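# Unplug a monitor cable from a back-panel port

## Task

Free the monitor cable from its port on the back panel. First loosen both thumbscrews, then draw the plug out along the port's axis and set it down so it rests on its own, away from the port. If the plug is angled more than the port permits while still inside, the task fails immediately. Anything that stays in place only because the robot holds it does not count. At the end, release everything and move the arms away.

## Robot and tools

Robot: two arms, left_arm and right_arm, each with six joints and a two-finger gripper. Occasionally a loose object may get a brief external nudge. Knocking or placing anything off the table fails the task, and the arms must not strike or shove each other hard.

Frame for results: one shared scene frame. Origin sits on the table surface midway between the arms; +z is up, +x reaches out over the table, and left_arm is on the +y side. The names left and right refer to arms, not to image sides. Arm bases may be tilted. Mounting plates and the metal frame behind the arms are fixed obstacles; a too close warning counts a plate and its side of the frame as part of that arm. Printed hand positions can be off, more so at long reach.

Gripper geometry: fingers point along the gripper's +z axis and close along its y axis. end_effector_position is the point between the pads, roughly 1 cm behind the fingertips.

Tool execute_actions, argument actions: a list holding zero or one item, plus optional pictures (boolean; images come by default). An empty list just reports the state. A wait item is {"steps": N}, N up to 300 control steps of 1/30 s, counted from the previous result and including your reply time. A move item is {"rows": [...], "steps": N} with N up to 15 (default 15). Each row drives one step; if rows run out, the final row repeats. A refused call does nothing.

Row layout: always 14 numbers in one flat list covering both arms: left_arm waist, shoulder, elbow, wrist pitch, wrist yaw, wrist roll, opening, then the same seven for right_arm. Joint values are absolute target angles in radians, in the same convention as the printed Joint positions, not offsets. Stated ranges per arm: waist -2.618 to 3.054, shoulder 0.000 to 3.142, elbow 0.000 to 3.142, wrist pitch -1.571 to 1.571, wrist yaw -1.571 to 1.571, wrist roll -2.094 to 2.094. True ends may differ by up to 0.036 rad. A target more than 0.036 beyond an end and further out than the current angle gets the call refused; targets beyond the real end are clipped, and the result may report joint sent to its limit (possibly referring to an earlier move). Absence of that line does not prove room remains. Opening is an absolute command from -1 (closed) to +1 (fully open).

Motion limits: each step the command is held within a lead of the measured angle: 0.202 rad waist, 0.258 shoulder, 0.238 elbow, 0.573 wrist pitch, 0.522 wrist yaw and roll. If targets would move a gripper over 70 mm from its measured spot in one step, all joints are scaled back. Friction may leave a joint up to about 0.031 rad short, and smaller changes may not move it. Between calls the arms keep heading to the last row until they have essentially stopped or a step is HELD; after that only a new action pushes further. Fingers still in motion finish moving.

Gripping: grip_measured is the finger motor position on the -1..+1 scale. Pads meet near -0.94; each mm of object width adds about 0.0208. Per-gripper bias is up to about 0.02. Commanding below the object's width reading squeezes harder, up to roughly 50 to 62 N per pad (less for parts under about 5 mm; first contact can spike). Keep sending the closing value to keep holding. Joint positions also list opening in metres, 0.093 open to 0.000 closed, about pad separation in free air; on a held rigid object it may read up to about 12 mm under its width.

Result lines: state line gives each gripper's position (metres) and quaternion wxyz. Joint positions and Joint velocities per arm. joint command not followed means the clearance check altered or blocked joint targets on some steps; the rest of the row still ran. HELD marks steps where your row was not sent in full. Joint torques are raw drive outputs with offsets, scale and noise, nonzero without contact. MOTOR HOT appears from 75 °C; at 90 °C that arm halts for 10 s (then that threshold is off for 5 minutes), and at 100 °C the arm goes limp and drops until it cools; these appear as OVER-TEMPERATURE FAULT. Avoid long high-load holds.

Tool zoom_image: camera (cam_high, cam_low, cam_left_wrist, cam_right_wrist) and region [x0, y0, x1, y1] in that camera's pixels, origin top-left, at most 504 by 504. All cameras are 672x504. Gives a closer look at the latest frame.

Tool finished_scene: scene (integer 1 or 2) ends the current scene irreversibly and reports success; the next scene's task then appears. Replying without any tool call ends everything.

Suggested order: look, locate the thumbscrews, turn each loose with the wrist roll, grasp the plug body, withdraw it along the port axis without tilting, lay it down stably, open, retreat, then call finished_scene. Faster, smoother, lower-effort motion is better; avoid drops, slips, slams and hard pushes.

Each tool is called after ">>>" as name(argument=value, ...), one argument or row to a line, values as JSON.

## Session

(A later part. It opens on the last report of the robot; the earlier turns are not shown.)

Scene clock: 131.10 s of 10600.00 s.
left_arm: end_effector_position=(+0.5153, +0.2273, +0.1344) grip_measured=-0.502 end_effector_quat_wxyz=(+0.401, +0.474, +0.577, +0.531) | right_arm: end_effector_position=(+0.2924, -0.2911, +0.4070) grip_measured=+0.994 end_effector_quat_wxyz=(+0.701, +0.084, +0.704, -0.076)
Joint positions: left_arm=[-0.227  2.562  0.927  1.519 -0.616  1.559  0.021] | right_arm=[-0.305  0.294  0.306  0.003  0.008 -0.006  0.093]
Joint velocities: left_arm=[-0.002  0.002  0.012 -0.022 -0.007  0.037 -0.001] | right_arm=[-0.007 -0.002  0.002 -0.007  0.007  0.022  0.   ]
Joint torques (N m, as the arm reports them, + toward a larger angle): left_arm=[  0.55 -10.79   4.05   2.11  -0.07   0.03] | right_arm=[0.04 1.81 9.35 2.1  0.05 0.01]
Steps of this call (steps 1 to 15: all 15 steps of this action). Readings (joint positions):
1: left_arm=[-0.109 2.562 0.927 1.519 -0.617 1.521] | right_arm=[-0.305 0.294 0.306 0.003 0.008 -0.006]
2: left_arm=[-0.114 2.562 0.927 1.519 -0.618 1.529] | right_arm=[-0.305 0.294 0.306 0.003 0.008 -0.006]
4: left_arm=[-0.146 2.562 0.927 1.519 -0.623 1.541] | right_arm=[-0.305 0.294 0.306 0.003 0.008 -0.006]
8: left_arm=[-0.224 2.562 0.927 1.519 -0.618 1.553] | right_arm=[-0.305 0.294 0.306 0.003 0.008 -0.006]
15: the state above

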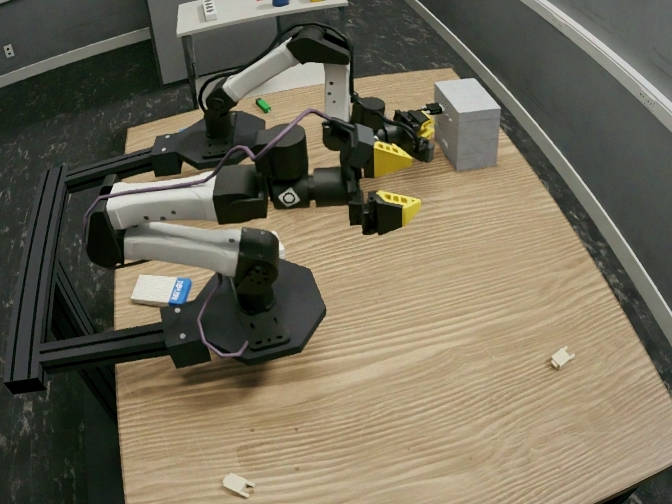

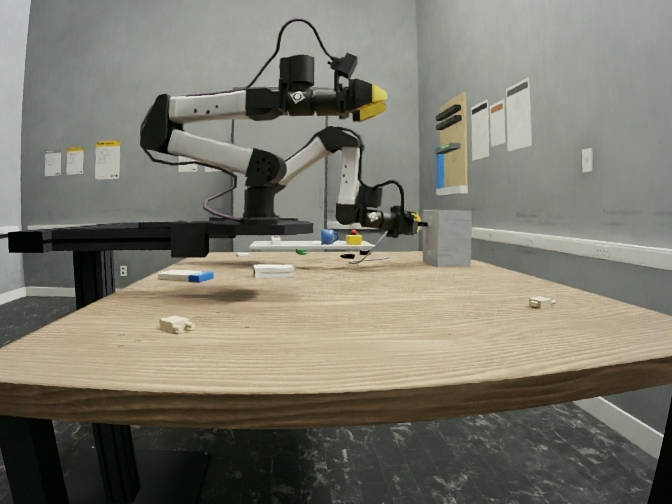

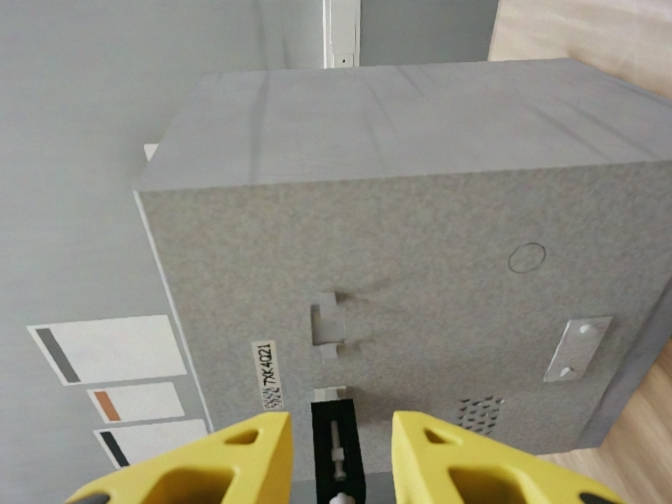

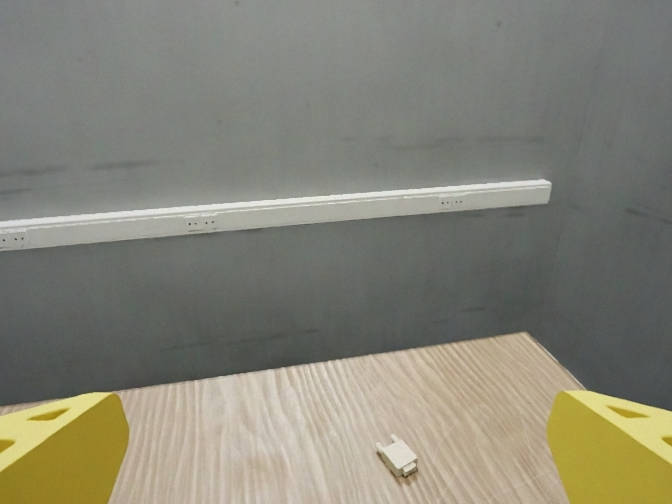

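>>> execute_actions(
  actions=[
    {"rows":[[-0.22,2.5,0.88,1.52,-0.62,1.57,-0.5,-0.3,0.3,0.3,0,0,0,1],[-0.22,2.4,0.82,1.52,-0.62,1.57,-0.5,-0.3,0.3,0.3,0,0,0,1],[-0.22,2.15,0.75,1.52,-0.62,1.2,-0.5,-0.3,0.3,0.3,0,0,0,1]]},
  ],
  pictures=false,
)

>>> execute_actions(
  actions=[
    {"rows":[[0.1,2.15,0.75,1.52,0,0,-0.5,-0.3,0.3,0.3,0,0,0,1]]},
  ],
  pictures=false,
)

>>> execute_actions(
  actions=[
    {"rows":[[0.46,2.15,0.75,1.52,0.56,-1.5,-0.5,-0.3,0.3,0.3,0,0,0,1]]},
  ],
  pictures=false,
)

>>> execute_actions(
  actions=[
    {"rows":[[0.46,2.3,0.8,1.52,0.56,-1.5,-0.5,-0.3,0.3,0.3,0,0,0,1]]},
  ],
  pictures=false,
)

>>> execute_actions(
  actions=[
    {"rows":[[0.46,2.45,0.87,1.52,0.56,-1.5,-0.5,-0.3,0.3,0.3,0,0,0,1]],"steps":10},
  ],
  pictures=false,
)

>>> execute_actions(
  actions=[
    {"rows":[[0.46,2.5,0.89,1.52,0.56,-1.5,-0.5,-0.3,0.3,0.3,0,0,0,1],[0.46,2.52,0.91,1.52,0.56,-1.5,-0.5,-0.3,0.3,0.3,0,0,0,1],[0.46,2.54,0.92,1.52,0.56,-1.5,-0.5,-0.3,0.3,0.3,0,0,0,1],[0.46,2.56,0.93,1.52,0.56,-1.5,-0.5,-0.3,0.3,0.3,0,0,0,1]]},
  ],
)

Scene clock: 136.93 s of 10600.00 s.
left_arm: end_effector_position=(+0.5035, +0.2365, +0.2973) grip_measured=-0.502 end_effector_quat_wxyz=(+0.584, +0.276, +0.600, +0.471) | right_arm: end_effector_position=(+0.2924, -0.2911, +0.4070) grip_measured=+0.994 end_effector_quat_wxyz=(+0.701, +0.084, +0.704, -0.076)
Joint positions: left_arm=[-0.227  2.134  0.777  1.539 -0.618  1.231  0.021] | right_arm=[-0.305  0.294  0.306  0.003  0.008 -0.006  0.093]
Joint velocities: left_arm=[ 0.002  0.022  0.002 -0.125 -0.095 -0.212  0.   ] | right_arm=[-0.007 -0.002  0.012 -0.022 -0.037  0.081 -0.001]
Joint torques (N m, as the arm reports them, + toward a larger angle): left_arm=[ 0.57 -8.27  2.79  2.03  0.07 -0.11] | right_arm=[0.19 1.84 9.42 2.08 0.07 0.01]
Steps of this call (steps 1 to 15: the robot went on to your last target; steps 16 to 90: nothing new was sent; then 2.33 s passed at rest; steps 91 to 105: all 15 steps of this action). Readings (joint positions):
91: left_arm=[-0.227 2.556 0.923 1.516 -0.616 1.561] | right_arm=[-0.305 0.294 0.306 0.003 0.008 -0.006]
92: left_arm=[-0.227 2.531 0.900 1.505 -0.615 1.562] | right_arm=[-0.305 0.294 0.306 0.003 0.008 -0.006]
94: left_arm=[-0.227 2.417 0.812 1.480 -0.615 1.463] | right_arm=[-0.305 0.294 0.306 0.003 0.008 -0.006]
98: left_arm=[-0.227 2.189 0.777 1.503 -0.618 1.323] | right_arm=[-0.305 0.294 0.306 0.003 0.008 -0.006]
105: the state above

Scene clock: 137.43 s of 10600.00 s.
left_arm: end_effector_position=(+0.5318, +0.3037, +0.2955) grip_measured=-0.502 end_effector_quat_wxyz=(+0.757, +0.029, +0.653, +0.023) | right_arm: end_effector_position=(+0.2924, -0.2911, +0.4070) grip_measured=+0.994 end_effector_quat_wxyz=(+0.701, +0.084, +0.704, -0.076)
Joint positions: left_arm=[ 0.103  2.138  0.774  1.527 -0.032  0.1    0.021] | right_arm=[-0.305  0.294  0.306  0.003  0.008 -0.006  0.093]
Joint velocities: left_arm=[-0.012 -0.007  0.012  0.007  0.212 -0.711  0.   ] | right_arm=[ 0.012 -0.017  0.007  0.007 -0.037  0.007 -0.   ]
Joint torques (N m, as the arm reports them, + toward a larger angle): left_arm=[-0.33 -8.34  3.11  2.09  0.02 -0.1 ] | right_arm=[0.19 2.   9.6  2.1  0.   0.05]
Steps of this call (steps 1 to 15: all 15 steps of this action). Readings (joint positions):
1: left_arm=[-0.203 2.135 0.775 1.536 -0.530 1.147] | right_arm=[-0.305 0.294 0.306 0.003 0.008 -0.006]
2: left_arm=[-0.156 2.137 0.774 1.533 -0.416 1.048] | right_arm=[-0.305 0.294 0.306 0.003 0.008 -0.006]
4: left_arm=[-0.027 2.138 0.774 1.529 -0.257 0.849] | right_arm=[-0.305 0.294 0.306 0.003 0.008 -0.006]
8: left_arm=[0.130 2.138 0.774 1.527 -0.133 0.449] | right_arm=[-0.305 0.294 0.306 0.003 0.008 -0.006]
15: the state above

Scene clock: 137.93 s of 10600.00 s.
left_arm: end_effector_position=(+0.5122, +0.3919, +0.2900) grip_measured=-0.502 end_effector_quat_wxyz=(+0.564, -0.317, +0.580, -0.496) | right_arm: end_effector_position=(+0.2924, -0.2911, +0.4070) grip_measured=+0.994 end_effector_quat_wxyz=(+0.701, +0.084, +0.704, -0.076)
Joint positions: left_arm=[ 0.464  2.138  0.774  1.525  0.528 -1.282  0.021] | right_arm=[-0.305  0.294  0.306  0.003  0.008 -0.006  0.093]
Joint velocities: left_arm=[-0.037 -0.012 -0.007 -0.022  0.227 -1.385  0.   ] | right_arm=[ 0.007 -0.017  0.002 -0.022 -0.051  0.022 -0.   ]
Joint torques (N m, as the arm reports them, + toward a larger angle): left_arm=[-0.04 -8.35  3.05  2.04 -0.03  0.03] | right_arm=[0.3  1.95 9.45 2.12 0.02 0.08]
Steps of this call (steps 1 to 15: all 15 steps of this action). Readings (joint positions):
1: left_arm=[0.128 2.138 0.774 1.527 0.060 0.014] | right_arm=[-0.305 0.294 0.306 0.003 0.008 -0.006]
2: left_arm=[0.173 2.138 0.774 1.527 0.171 -0.085] | right_arm=[-0.305 0.294 0.306 0.003 0.008 -0.006]
4: left_arm=[0.302 2.138 0.774 1.526 0.320 -0.283] | right_arm=[-0.305 0.294 0.306 0.003 0.008 -0.006]
8: left_arm=[0.487 2.138 0.774 1.525 0.434 -0.682] | right_arm=[-0.305 0.294 0.306 0.003 0.008 -0.006]
15: the state above

Scene clock: 138.43 s of 10600.00 s.
left_arm: end_effector_position=(+0.5130, +0.3876, +0.2132) grip_measured=-0.502 end_effector_quat_wxyz=(+0.450, -0.421, +0.574, -0.539) | right_arm: end_effector_position=(+0.2924, -0.2911, +0.4070) grip_measured=+0.994 end_effector_quat_wxyz=(+0.701, +0.084, +0.704, -0.076)
Joint positions: left_arm=[ 0.464  2.308  0.794  1.513  0.551 -1.484  0.021] | right_arm=[-0.305  0.294  0.306  0.003  0.008 -0.006  0.093]
Joint velocities: left_arm=[-0.007 -0.007 -0.027  0.037 -0.037 -0.022 -0.   ] | right_arm=[-0.002 -0.012  0.017 -0.081  0.007 -0.022 -0.   ]
Joint torques (N m, as the arm reports them, + toward a larger angle): left_arm=[ -0.29 -10.51   4.67   2.29   0.06   0.01] | right_arm=[ 0.    2.    9.39  2.11  0.08 -0.02]
Steps of this call (steps 1 to 15: all 15 steps of this action). Readings (joint positions):
1: left_arm=[0.464 2.156 0.778 1.540 0.535 -1.324] | right_arm=[-0.305 0.294 0.306 0.003 0.008 -0.006]
2: left_arm=[0.464 2.188 0.789 1.554 0.538 -1.356] | right_arm=[-0.305 0.294 0.306 0.003 0.008 -0.006]
4: left_arm=[0.464 2.255 0.794 1.545 0.542 -1.405] | right_arm=[-0.305 0.294 0.306 0.003 0.008 -0.006]
8: left_arm=[0.464 2.308 0.794 1.507 0.548 -1.458] | right_arm=[-0.305 0.294 0.306 0.003 0.008 -0.006]
15: the state above

Scene clock: 138.77 s of 10600.00 s.
left_arm: end_effector_position=(+0.5166, +0.3875, +0.1627) grip_measured=-0.502 end_effector_quat_wxyz=(+0.419, -0.448, +0.584, -0.532) | right_arm: end_effector_position=(+0.2924, -0.2911, +0.4070) grip_measured=+0.994 end_effector_quat_wxyz=(+0.701, +0.084, +0.704, -0.076)
Joint positions: left_arm=[ 0.464  2.451  0.853  1.514  0.555 -1.491  0.021] | right_arm=[-0.305  0.294  0.306  0.003  0.008 -0.006  0.093]
Joint velocities: left_arm=[-0.002 -0.007  0.002  0.081 -0.051 -0.022 -0.   ] | right_arm=[-0.017 -0.002 -0.017  0.022 -0.037 -0.022 -0.001]
Joint torques (N m, as the arm reports them, + toward a larger angle): left_arm=[ -0.23 -10.23   5.21   2.15   0.08  -0.04] | right_arm=[0.16 1.8  9.46 2.12 0.04 0.03]
Steps of this call (steps 1 to 10: all 10 steps of this action). Readings (joint positions):
1: left_arm=[0.464 2.325 0.805 1.524 0.554 -1.486] | right_arm=[-0.305 0.294 0.306 0.003 0.008 -0.006]
2: left_arm=[0.464 2.356 0.830 1.536 0.554 -1.486] | right_arm=[-0.305 0.294 0.306 0.003 0.008 -0.006]
4: left_arm=[0.464 2.411 0.852 1.533 0.554 -1.488] | right_arm=[-0.305 0.294 0.306 0.003 0.008 -0.006]
8: left_arm=[0.464 2.451 0.853 1.512 0.555 -1.491] | right_arm=[-0.305 0.294 0.306 0.003 0.008 -0.006]
10: the state above

Scene clock: 139.27 s of 10600.00 s.
left_arm: end_effector_position=(+0.5189, +0.3877, +0.1287) grip_measured=-0.502 end_effector_quat_wxyz=(+0.403, -0.462, +0.589, -0.526) | right_arm: end_effector_position=(+0.2924, -0.2911, +0.4070) grip_measured=+0.994 end_effector_quat_wxyz=(+0.701, +0.084, +0.704, -0.076)
Joint positions: left_arm=[ 0.464  2.554  0.907  1.517  0.556 -1.492  0.021] | right_arm=[-0.305  0.294  0.306  0.003  0.008 -0.006  0.093]
Joint velocities: left_arm=[ 0.002 -0.017  0.007  0.037 -0.066 -0.007  0.   ] | right_arm=[-0.007  0.012  0.017  0.022 -0.022 -0.007 -0.001]
Joint torques (N m, as the arm reports them, + toward a larger angle): left_arm=[ -0.26 -10.1    5.21   2.23   0.06   0.  ] | right_arm=[-0.04  2.12  9.46  2.1   0.01  0.02]
Steps of this call (steps 1 to 15: all 15 steps of this action). Readings (joint positions):
1: left_arm=[0.464 2.455 0.855 1.517 0.555 -1.491] | right_arm=[-0.305 0.294 0.306 0.003 0.008 -0.006]
2: left_arm=[0.464 2.467 0.865 1.521 0.556 -1.491] | right_arm=[-0.305 0.294 0.306 0.003 0.008 -0.006]
4: left_arm=[0.464 2.502 0.894 1.525 0.556 -1.491] | right_arm=[-0.305 0.294 0.306 0.003 0.008 -0.006]
8: left_arm=[0.464 2.551 0.907 1.519 0.556 -1.492] | right_arm=[-0.305 0.294 0.306 0.003 0.008 -0.006]
15: the state above

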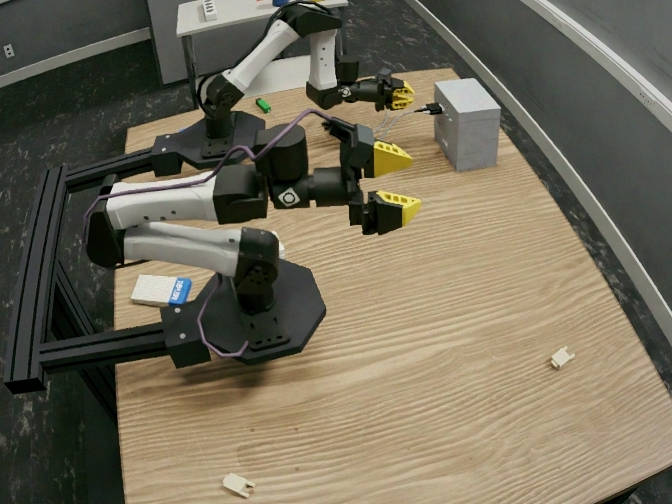

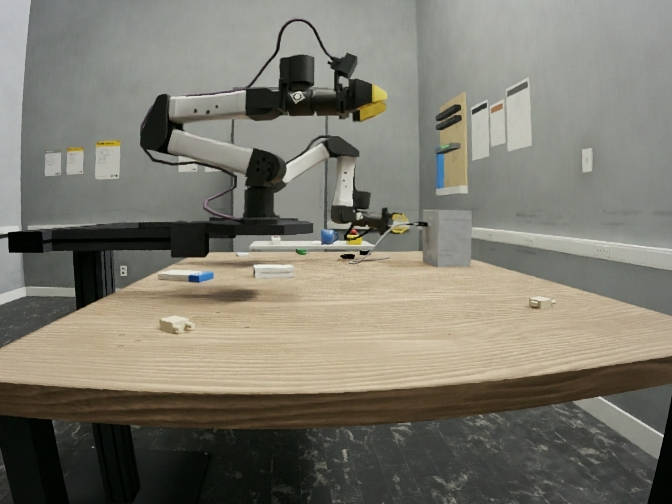

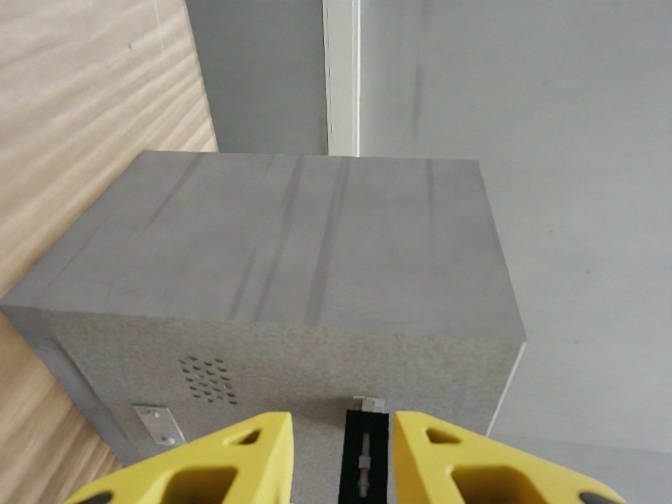

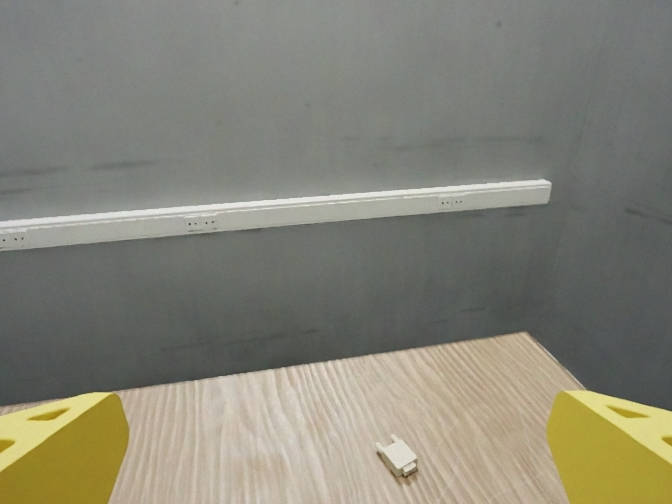

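>>> execute_actions(
  actions=[
    {"rows":[[0.44,2.56,0.93,1.545,0.56,-1.5,-0.5,-0.3,0.3,0.3,0,0,0,1],[0.425,2.56,0.93,1.545,0.56,-1.5,-0.5,-0.3,0.3,0.3,0,0,0,1],[0.41,2.56,0.93,1.545,0.56,-1.5,-0.5,-0.3,0.3,0.3,0,0,0,1],[0.395,2.56,0.93,1.545,0.56,-1.5,-0.5,-0.3,0.3,0.3,0,0,0,1],[0.38,2.56,0.93,1.545,0.56,-1.5,-0.5,-0.3,0.3,0.3,0,0,0,1],[0.37,2.56,0.93,1.545,0.56,-1.5,-0.5,-0.3,0.3,0.3,0,0,0,1],[0.36,2.56,0.93,1.545,0.56,-1.5,-0.5,-0.3,0.3,0.3,0,0,0,1],[0.35,2.56,0.93,1.545,0.56,-1.5,-0.5,-0.3,0.3,0.3,0,0,0,1],[0.34,2.56,0.93,1.545,0.56,-1.5,-0.5,-0.3,0.3,0.3,0,0,0,1]]},
  ],
)

Scene clock: 145.50 s of 10600.00 s.
left_arm: end_effector_position=(+0.5237, +0.3241, +0.1338) grip_measured=-0.502 end_effector_quat_wxyz=(+0.374, -0.418, +0.614, -0.555) | right_arm: end_effector_position=(+0.2924, -0.2911, +0.4070) grip_measured=+0.994 end_effector_quat_wxyz=(+0.701, +0.084, +0.704, -0.076)
Joint positions: left_arm=[ 0.338  2.554  0.907  1.536  0.559 -1.492  0.021] | right_arm=[-0.305  0.294  0.306  0.003  0.008 -0.006  0.093]
Joint velocities: left_arm=[ 0.012 -0.012  0.002  0.022  0.007 -0.022 -0.   ] | right_arm=[-0.012 -0.017  0.012  0.022 -0.051 -0.022  0.001]
Joint torques (N m, as the arm reports them, + toward a larger angle): left_arm=[  0.16 -10.13   5.26   2.28   0.01  -0.04] | right_arm=[ 0.01  1.81  9.44  2.09 -0.02 -0.03]
Steps of this call (steps 1 to 15: the robot went on to your last target; steps 16 to 90: nothing new was sent; then 2.73 s passed at rest; steps 91 to 105: all 15 steps of this action). Readings (joint positions):
91: left_arm=[0.462 2.554 0.907 1.520 0.556 -1.492] | right_arm=[-0.305 0.294 0.306 0.003 0.008 -0.006]
92: left_arm=[0.458 2.554 0.907 1.522 0.555 -1.492] | right_arm=[-0.305 0.294 0.306 0.003 0.008 -0.006]
94: left_arm=[0.438 2.554 0.907 1.528 0.555 -1.492] | right_arm=[-0.305 0.294 0.306 0.003 0.008 -0.006]
98: left_arm=[0.375 2.554 0.907 1.534 0.555 -1.492] | right_arm=[-0.305 0.294 0.306 0.003 0.008 -0.006]
105: the state above

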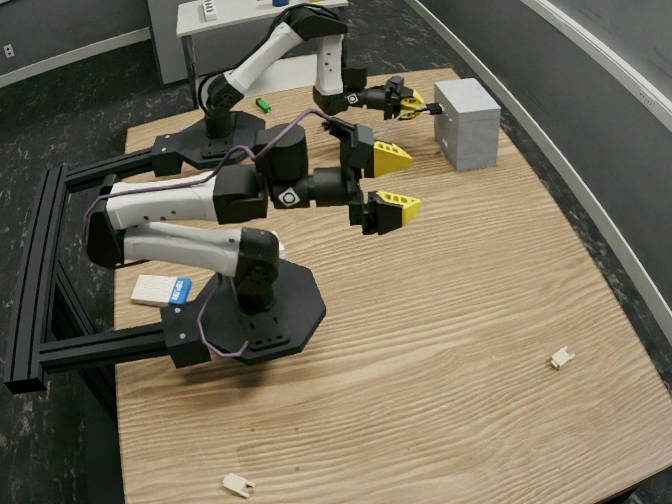

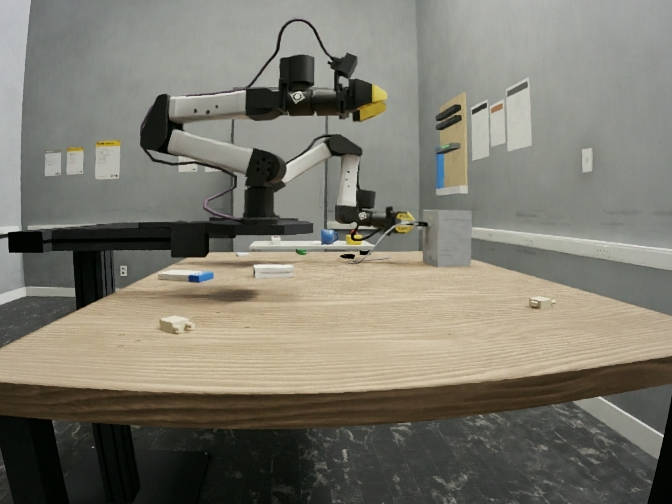

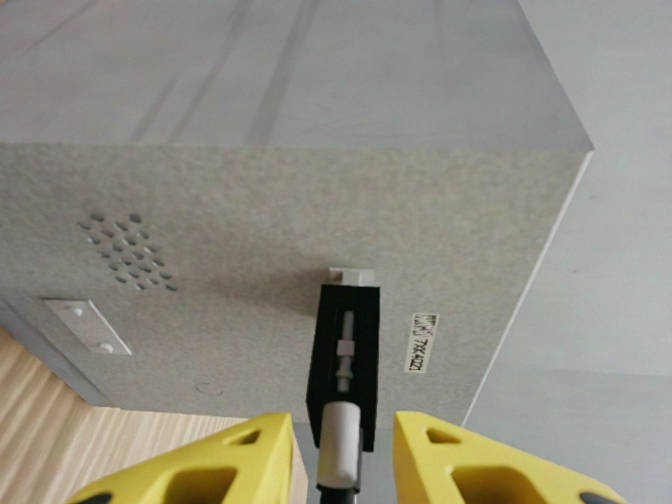

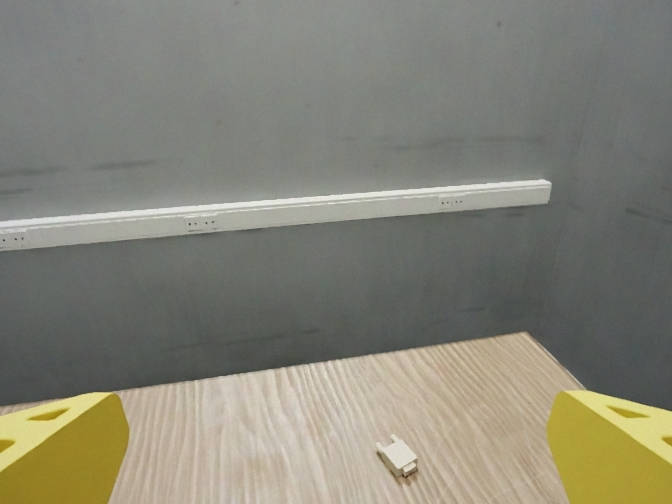

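The view is similar to the other side, so I'll try a stroke with slightly more yaw.

>>> execute_actions(
  actions=[
    {"rows":[[0.34,2.56,0.93,1.54,0.58,-0.68,-0.66,-0.3,0.3,0.3,0,0,0,1]]},
  ],
)

>>> execute_actions(
  actions=[
    {"rows":[[0.34,2.56,0.93,1.54,0.58,-0.72,-1,-0.3,0.3,0.3,0,0,0,1],[0.34,2.56,0.93,1.54,0.58,-0.72,-1,-0.3,0.3,0.3,0,0,0,1],[0.34,2.56,0.93,1.54,0.58,-2,-1,-0.3,0.3,0.3,0,0,0,1]]},
  ],
  pictures=false,
)

>>> execute_actions(
  actions=[
    {"rows":[[0.34,2.56,0.93,1.54,0.58,-1.83,-0.66,-0.3,0.3,0.3,0,0,0,1],[0.34,2.56,0.93,1.54,0.58,-1.83,-0.66,-0.3,0.3,0.3,0,0,0,1],[0.34,2.56,0.93,1.54,0.58,-0.55,-0.66,-0.3,0.3,0.3,0,0,0,1]]},
  ],
  pictures=false,
)

>>> execute_actions(
  actions=[
    {"rows":[[0.34,2.56,0.93,1.54,0.58,-0.72,-1,-0.3,0.3,0.3,0,0,0,1],[0.34,2.56,0.93,1.54,0.58,-0.72,-1,-0.3,0.3,0.3,0,0,0,1],[0.34,2.56,0.93,1.54,0.58,-2,-1,-0.3,0.3,0.3,0,0,0,1]]},
  ],
)

Scene clock: 150.60 s of 10600.00 s.
left_arm: end_effector_position=(+0.5229, +0.3220, +0.1340) grip_measured=-0.658 end_effector_quat_wxyz=(+0.553, -0.153, +0.726, -0.379) | right_arm: end_effector_position=(+0.2924, -0.2911, +0.4070) grip_measured=+0.994 end_effector_quat_wxyz=(+0.701, +0.084, +0.704, -0.076)
Joint positions: left_arm=[ 0.338  2.554  0.907  1.536  0.572 -0.723  0.014] | right_arm=[-0.305  0.294  0.306  0.003  0.008 -0.006  0.093]
Joint velocities: left_arm=[ 0.002  0.022 -0.002 -0.007  0.022  0.212 -0.   ] | right_arm=[-0.012 -0.012 -0.002  0.022 -0.007  0.037 -0.   ]
Joint torques (N m, as the arm reports them, + toward a larger angle): left_arm=[  0.28 -10.1    5.18   2.21   0.07   0.15] | right_arm=[0.04 1.98 9.55 2.09 0.07 0.05]
Steps of this call (steps 1 to 15: the robot went on to your last target; steps 16 to 90: nothing new was sent; then 1.60 s passed at rest; steps 91 to 105: all 15 steps of this action). Readings (joint positions):
91: left_arm=[0.338 2.554 0.907 1.536 0.561 -1.409] | right_arm=[-0.305 0.294 0.306 0.003 0.008 -0.006]
92: left_arm=[0.338 2.554 0.907 1.536 0.563 -1.309] | right_arm=[-0.305 0.294 0.306 0.003 0.008 -0.006]
94: left_arm=[0.338 2.554 0.907 1.536 0.566 -1.110] | right_arm=[-0.305 0.294 0.306 0.003 0.008 -0.006]
98: left_arm=[0.338 2.554 0.907 1.536 0.570 -0.859] | right_arm=[-0.305 0.294 0.306 0.003 0.008 -0.006]
105: the state above

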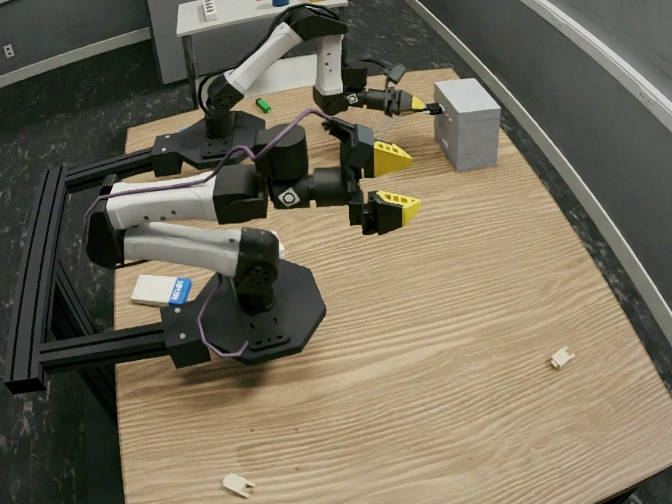

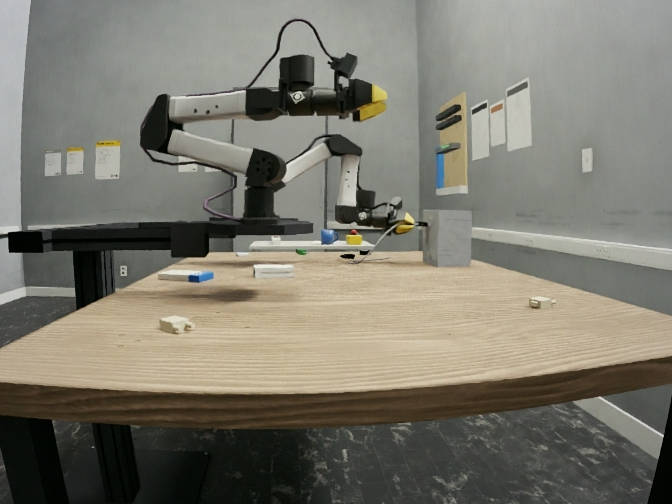

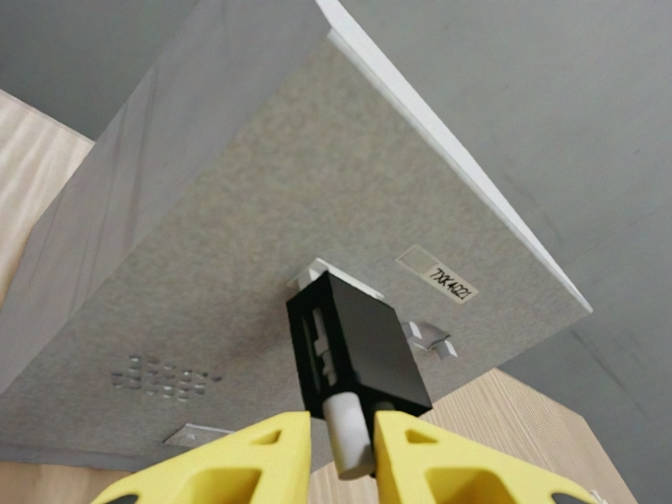

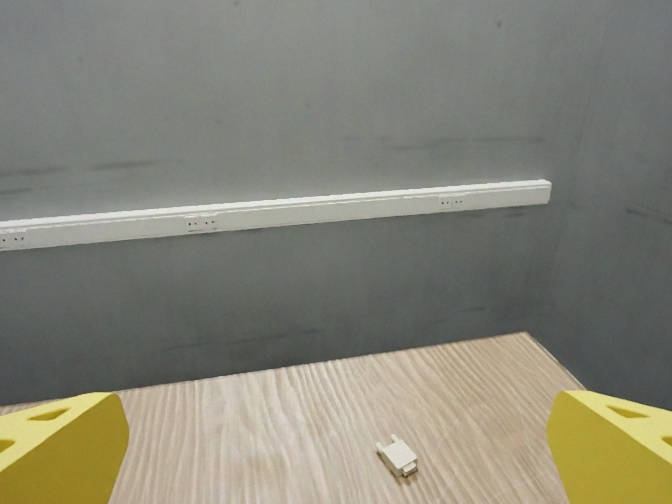

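Scene clock: 151.10 s of 10600.00 s.
left_arm: end_effector_position=(+0.5225, +0.3214, +0.1333) grip_measured=-0.970 end_effector_quat_wxyz=(-0.274, +0.507, -0.543, +0.610) | right_arm: end_effector_position=(+0.2924, -0.2911, +0.4070) grip_measured=+0.994 end_effector_quat_wxyz=(+0.701, +0.084, +0.704, -0.076)
Joint positions: left_arm=[ 0.338  2.554  0.907  1.532  0.576 -1.813  0.   ] | right_arm=[-0.305  0.294  0.306  0.003  0.008 -0.006  0.093]
Joint velocities: left_arm=[ 0.017 -0.002 -0.007 -0.022  0.11  -1.033  0.   ] | right_arm=[-0.002 -0.012  0.022 -0.007  0.022 -0.007 -0.   ]
Joint torques (N m, as the arm reports them, + toward a larger angle): left_arm=[ 0.06 -9.93  5.26  2.31  0.02 -0.2 ] | right_arm=[0.11 1.82 9.47 2.1  0.03 0.  ]
Steps of this call (steps 1 to 15: all 15 steps of this action). Readings (joint positions):
1: left_arm=[0.338 2.554 0.907 1.539 0.578 -0.722] | right_arm=[-0.305 0.294 0.306 0.003 0.008 -0.006]
2: left_arm=[0.338 2.554 0.907 1.541 0.579 -0.722] | right_arm=[-0.305 0.294 0.306 0.003 0.008 -0.006]
4: left_arm=[0.338 2.554 0.907 1.540 0.577 -0.903] | right_arm=[-0.305 0.294 0.306 0.003 0.008 -0.006]
8: left_arm=[0.338 2.554 0.907 1.537 0.573 -1.292] | right_arm=[-0.305 0.294 0.306 0.003 0.008 -0.006]
15: the state above

Scene clock: 151.60 s of 10600.00 s.
left_arm: end_effector_position=(+0.5224, +0.3213, +0.1337) grip_measured=-0.663 end_effector_quat_wxyz=(+0.553, -0.148, +0.727, -0.378) | right_arm: end_effector_position=(+0.2924, -0.2911, +0.4070) grip_measured=+0.994 end_effector_quat_wxyz=(+0.701, +0.084, +0.704, -0.076)
Joint positions: left_arm=[ 0.339  2.555  0.907  1.535  0.579 -0.715  0.013] | right_arm=[-0.305  0.294  0.306  0.003  0.008 -0.006  0.093]
Joint velocities: left_arm=[-0.002  0.012  0.002  0.022  0.022  1.077  0.001] | right_arm=[ 0.032 -0.017 -0.012  0.007 -0.081 -0.007 -0.001]
Joint torques (N m, as the arm reports them, + toward a larger angle): left_arm=[ 0.15 -9.92  5.11  2.16  0.02  0.14] | right_arm=[-0.2   1.88  9.47  2.08  0.06  0.02]
Steps of this call (steps 1 to 15: all 15 steps of this action). Readings (joint positions):
1: left_arm=[0.339 2.554 0.907 1.532 0.579 -1.820] | right_arm=[-0.305 0.294 0.306 0.003 0.008 -0.006]
2: left_arm=[0.339 2.555 0.907 1.530 0.579 -1.820] | right_arm=[-0.305 0.294 0.306 0.003 0.008 -0.006]
4: left_arm=[0.339 2.555 0.907 1.532 0.579 -1.637] | right_arm=[-0.305 0.294 0.306 0.003 0.008 -0.006]
8: left_arm=[0.339 2.555 0.907 1.533 0.579 -1.239] | right_arm=[-0.305 0.294 0.306 0.003 0.008 -0.006]
15: the state above

Scene clock: 152.10 s of 10600.00 s.
left_arm: end_effector_position=(+0.5225, +0.3217, +0.1342) grip_measured=-0.970 end_effector_quat_wxyz=(-0.276, +0.505, -0.544, +0.611) | right_arm: end_effector_position=(+0.2924, -0.2911, +0.4070) grip_measured=+0.994 end_effector_quat_wxyz=(+0.701, +0.084, +0.704, -0.076)
Joint positions: left_arm=[ 0.339  2.555  0.907  1.537  0.578 -1.81   0.   ] | right_arm=[-0.305  0.294  0.306  0.003  0.008 -0.006  0.093]
Joint velocities: left_arm=[ 0.022  0.002 -0.022  0.007 -0.037 -1.179  0.   ] | right_arm=[ 0.012  0.007  0.017 -0.037  0.022  0.007 -0.   ]
Joint torques (N m, as the arm reports them, + toward a larger angle): left_arm=[  0.06 -10.15   5.05   2.21   0.02  -0.18] | right_arm=[-0.06  2.02  9.39  2.13  0.04  0.03]
Steps of this call (steps 1 to 15: all 15 steps of this action). Readings (joint positions):
1: left_arm=[0.339 2.555 0.907 1.537 0.579 -0.709] | right_arm=[-0.305 0.294 0.306 0.003 0.008 -0.006]
2: left_arm=[0.339 2.555 0.907 1.538 0.579 -0.710] | right_arm=[-0.305 0.294 0.306 0.003 0.008 -0.006]
4: left_arm=[0.339 2.555 0.907 1.539 0.579 -0.892] | right_arm=[-0.305 0.294 0.306 0.003 0.008 -0.006]
8: left_arm=[0.339 2.555 0.907 1.542 0.577 -1.284] | right_arm=[-0.305 0.294 0.306 0.003 0.008 -0.006]
15: the state above

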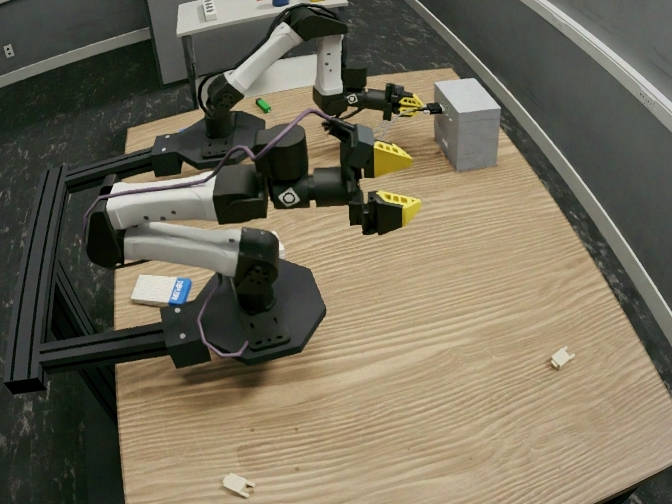

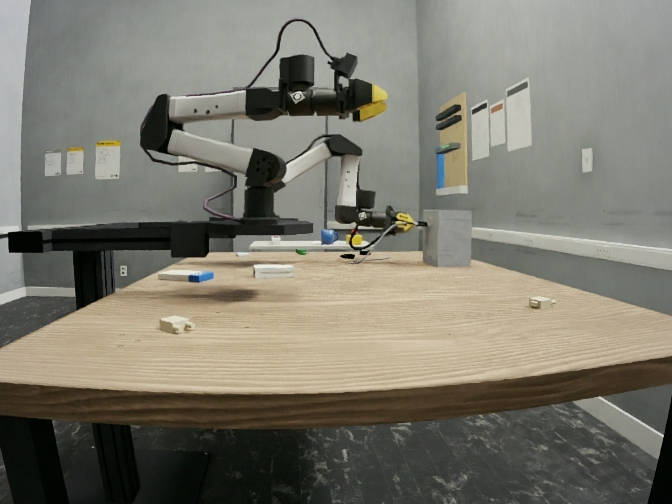

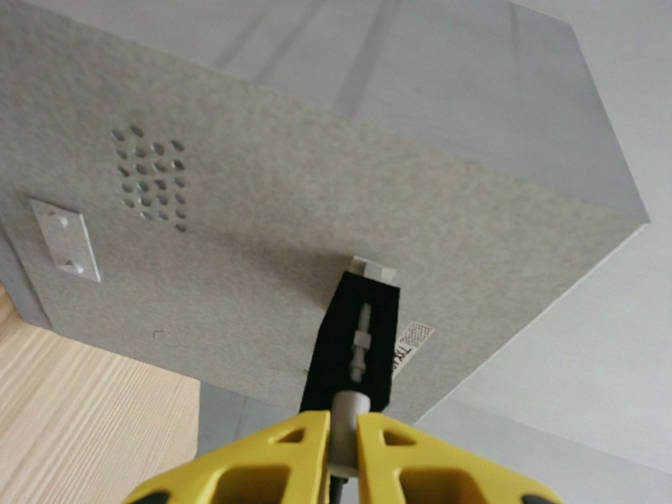

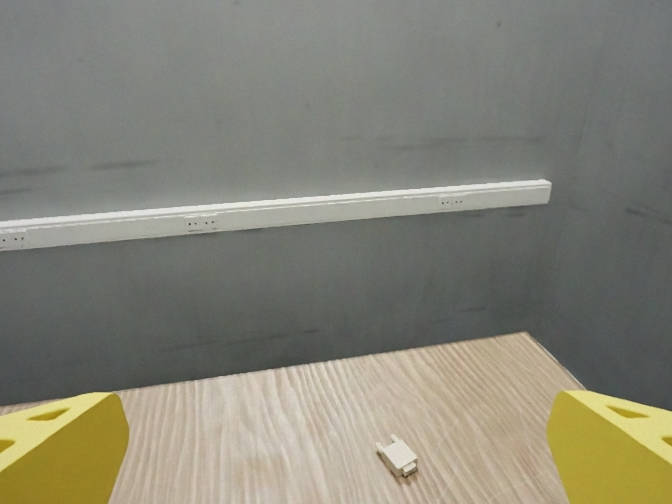

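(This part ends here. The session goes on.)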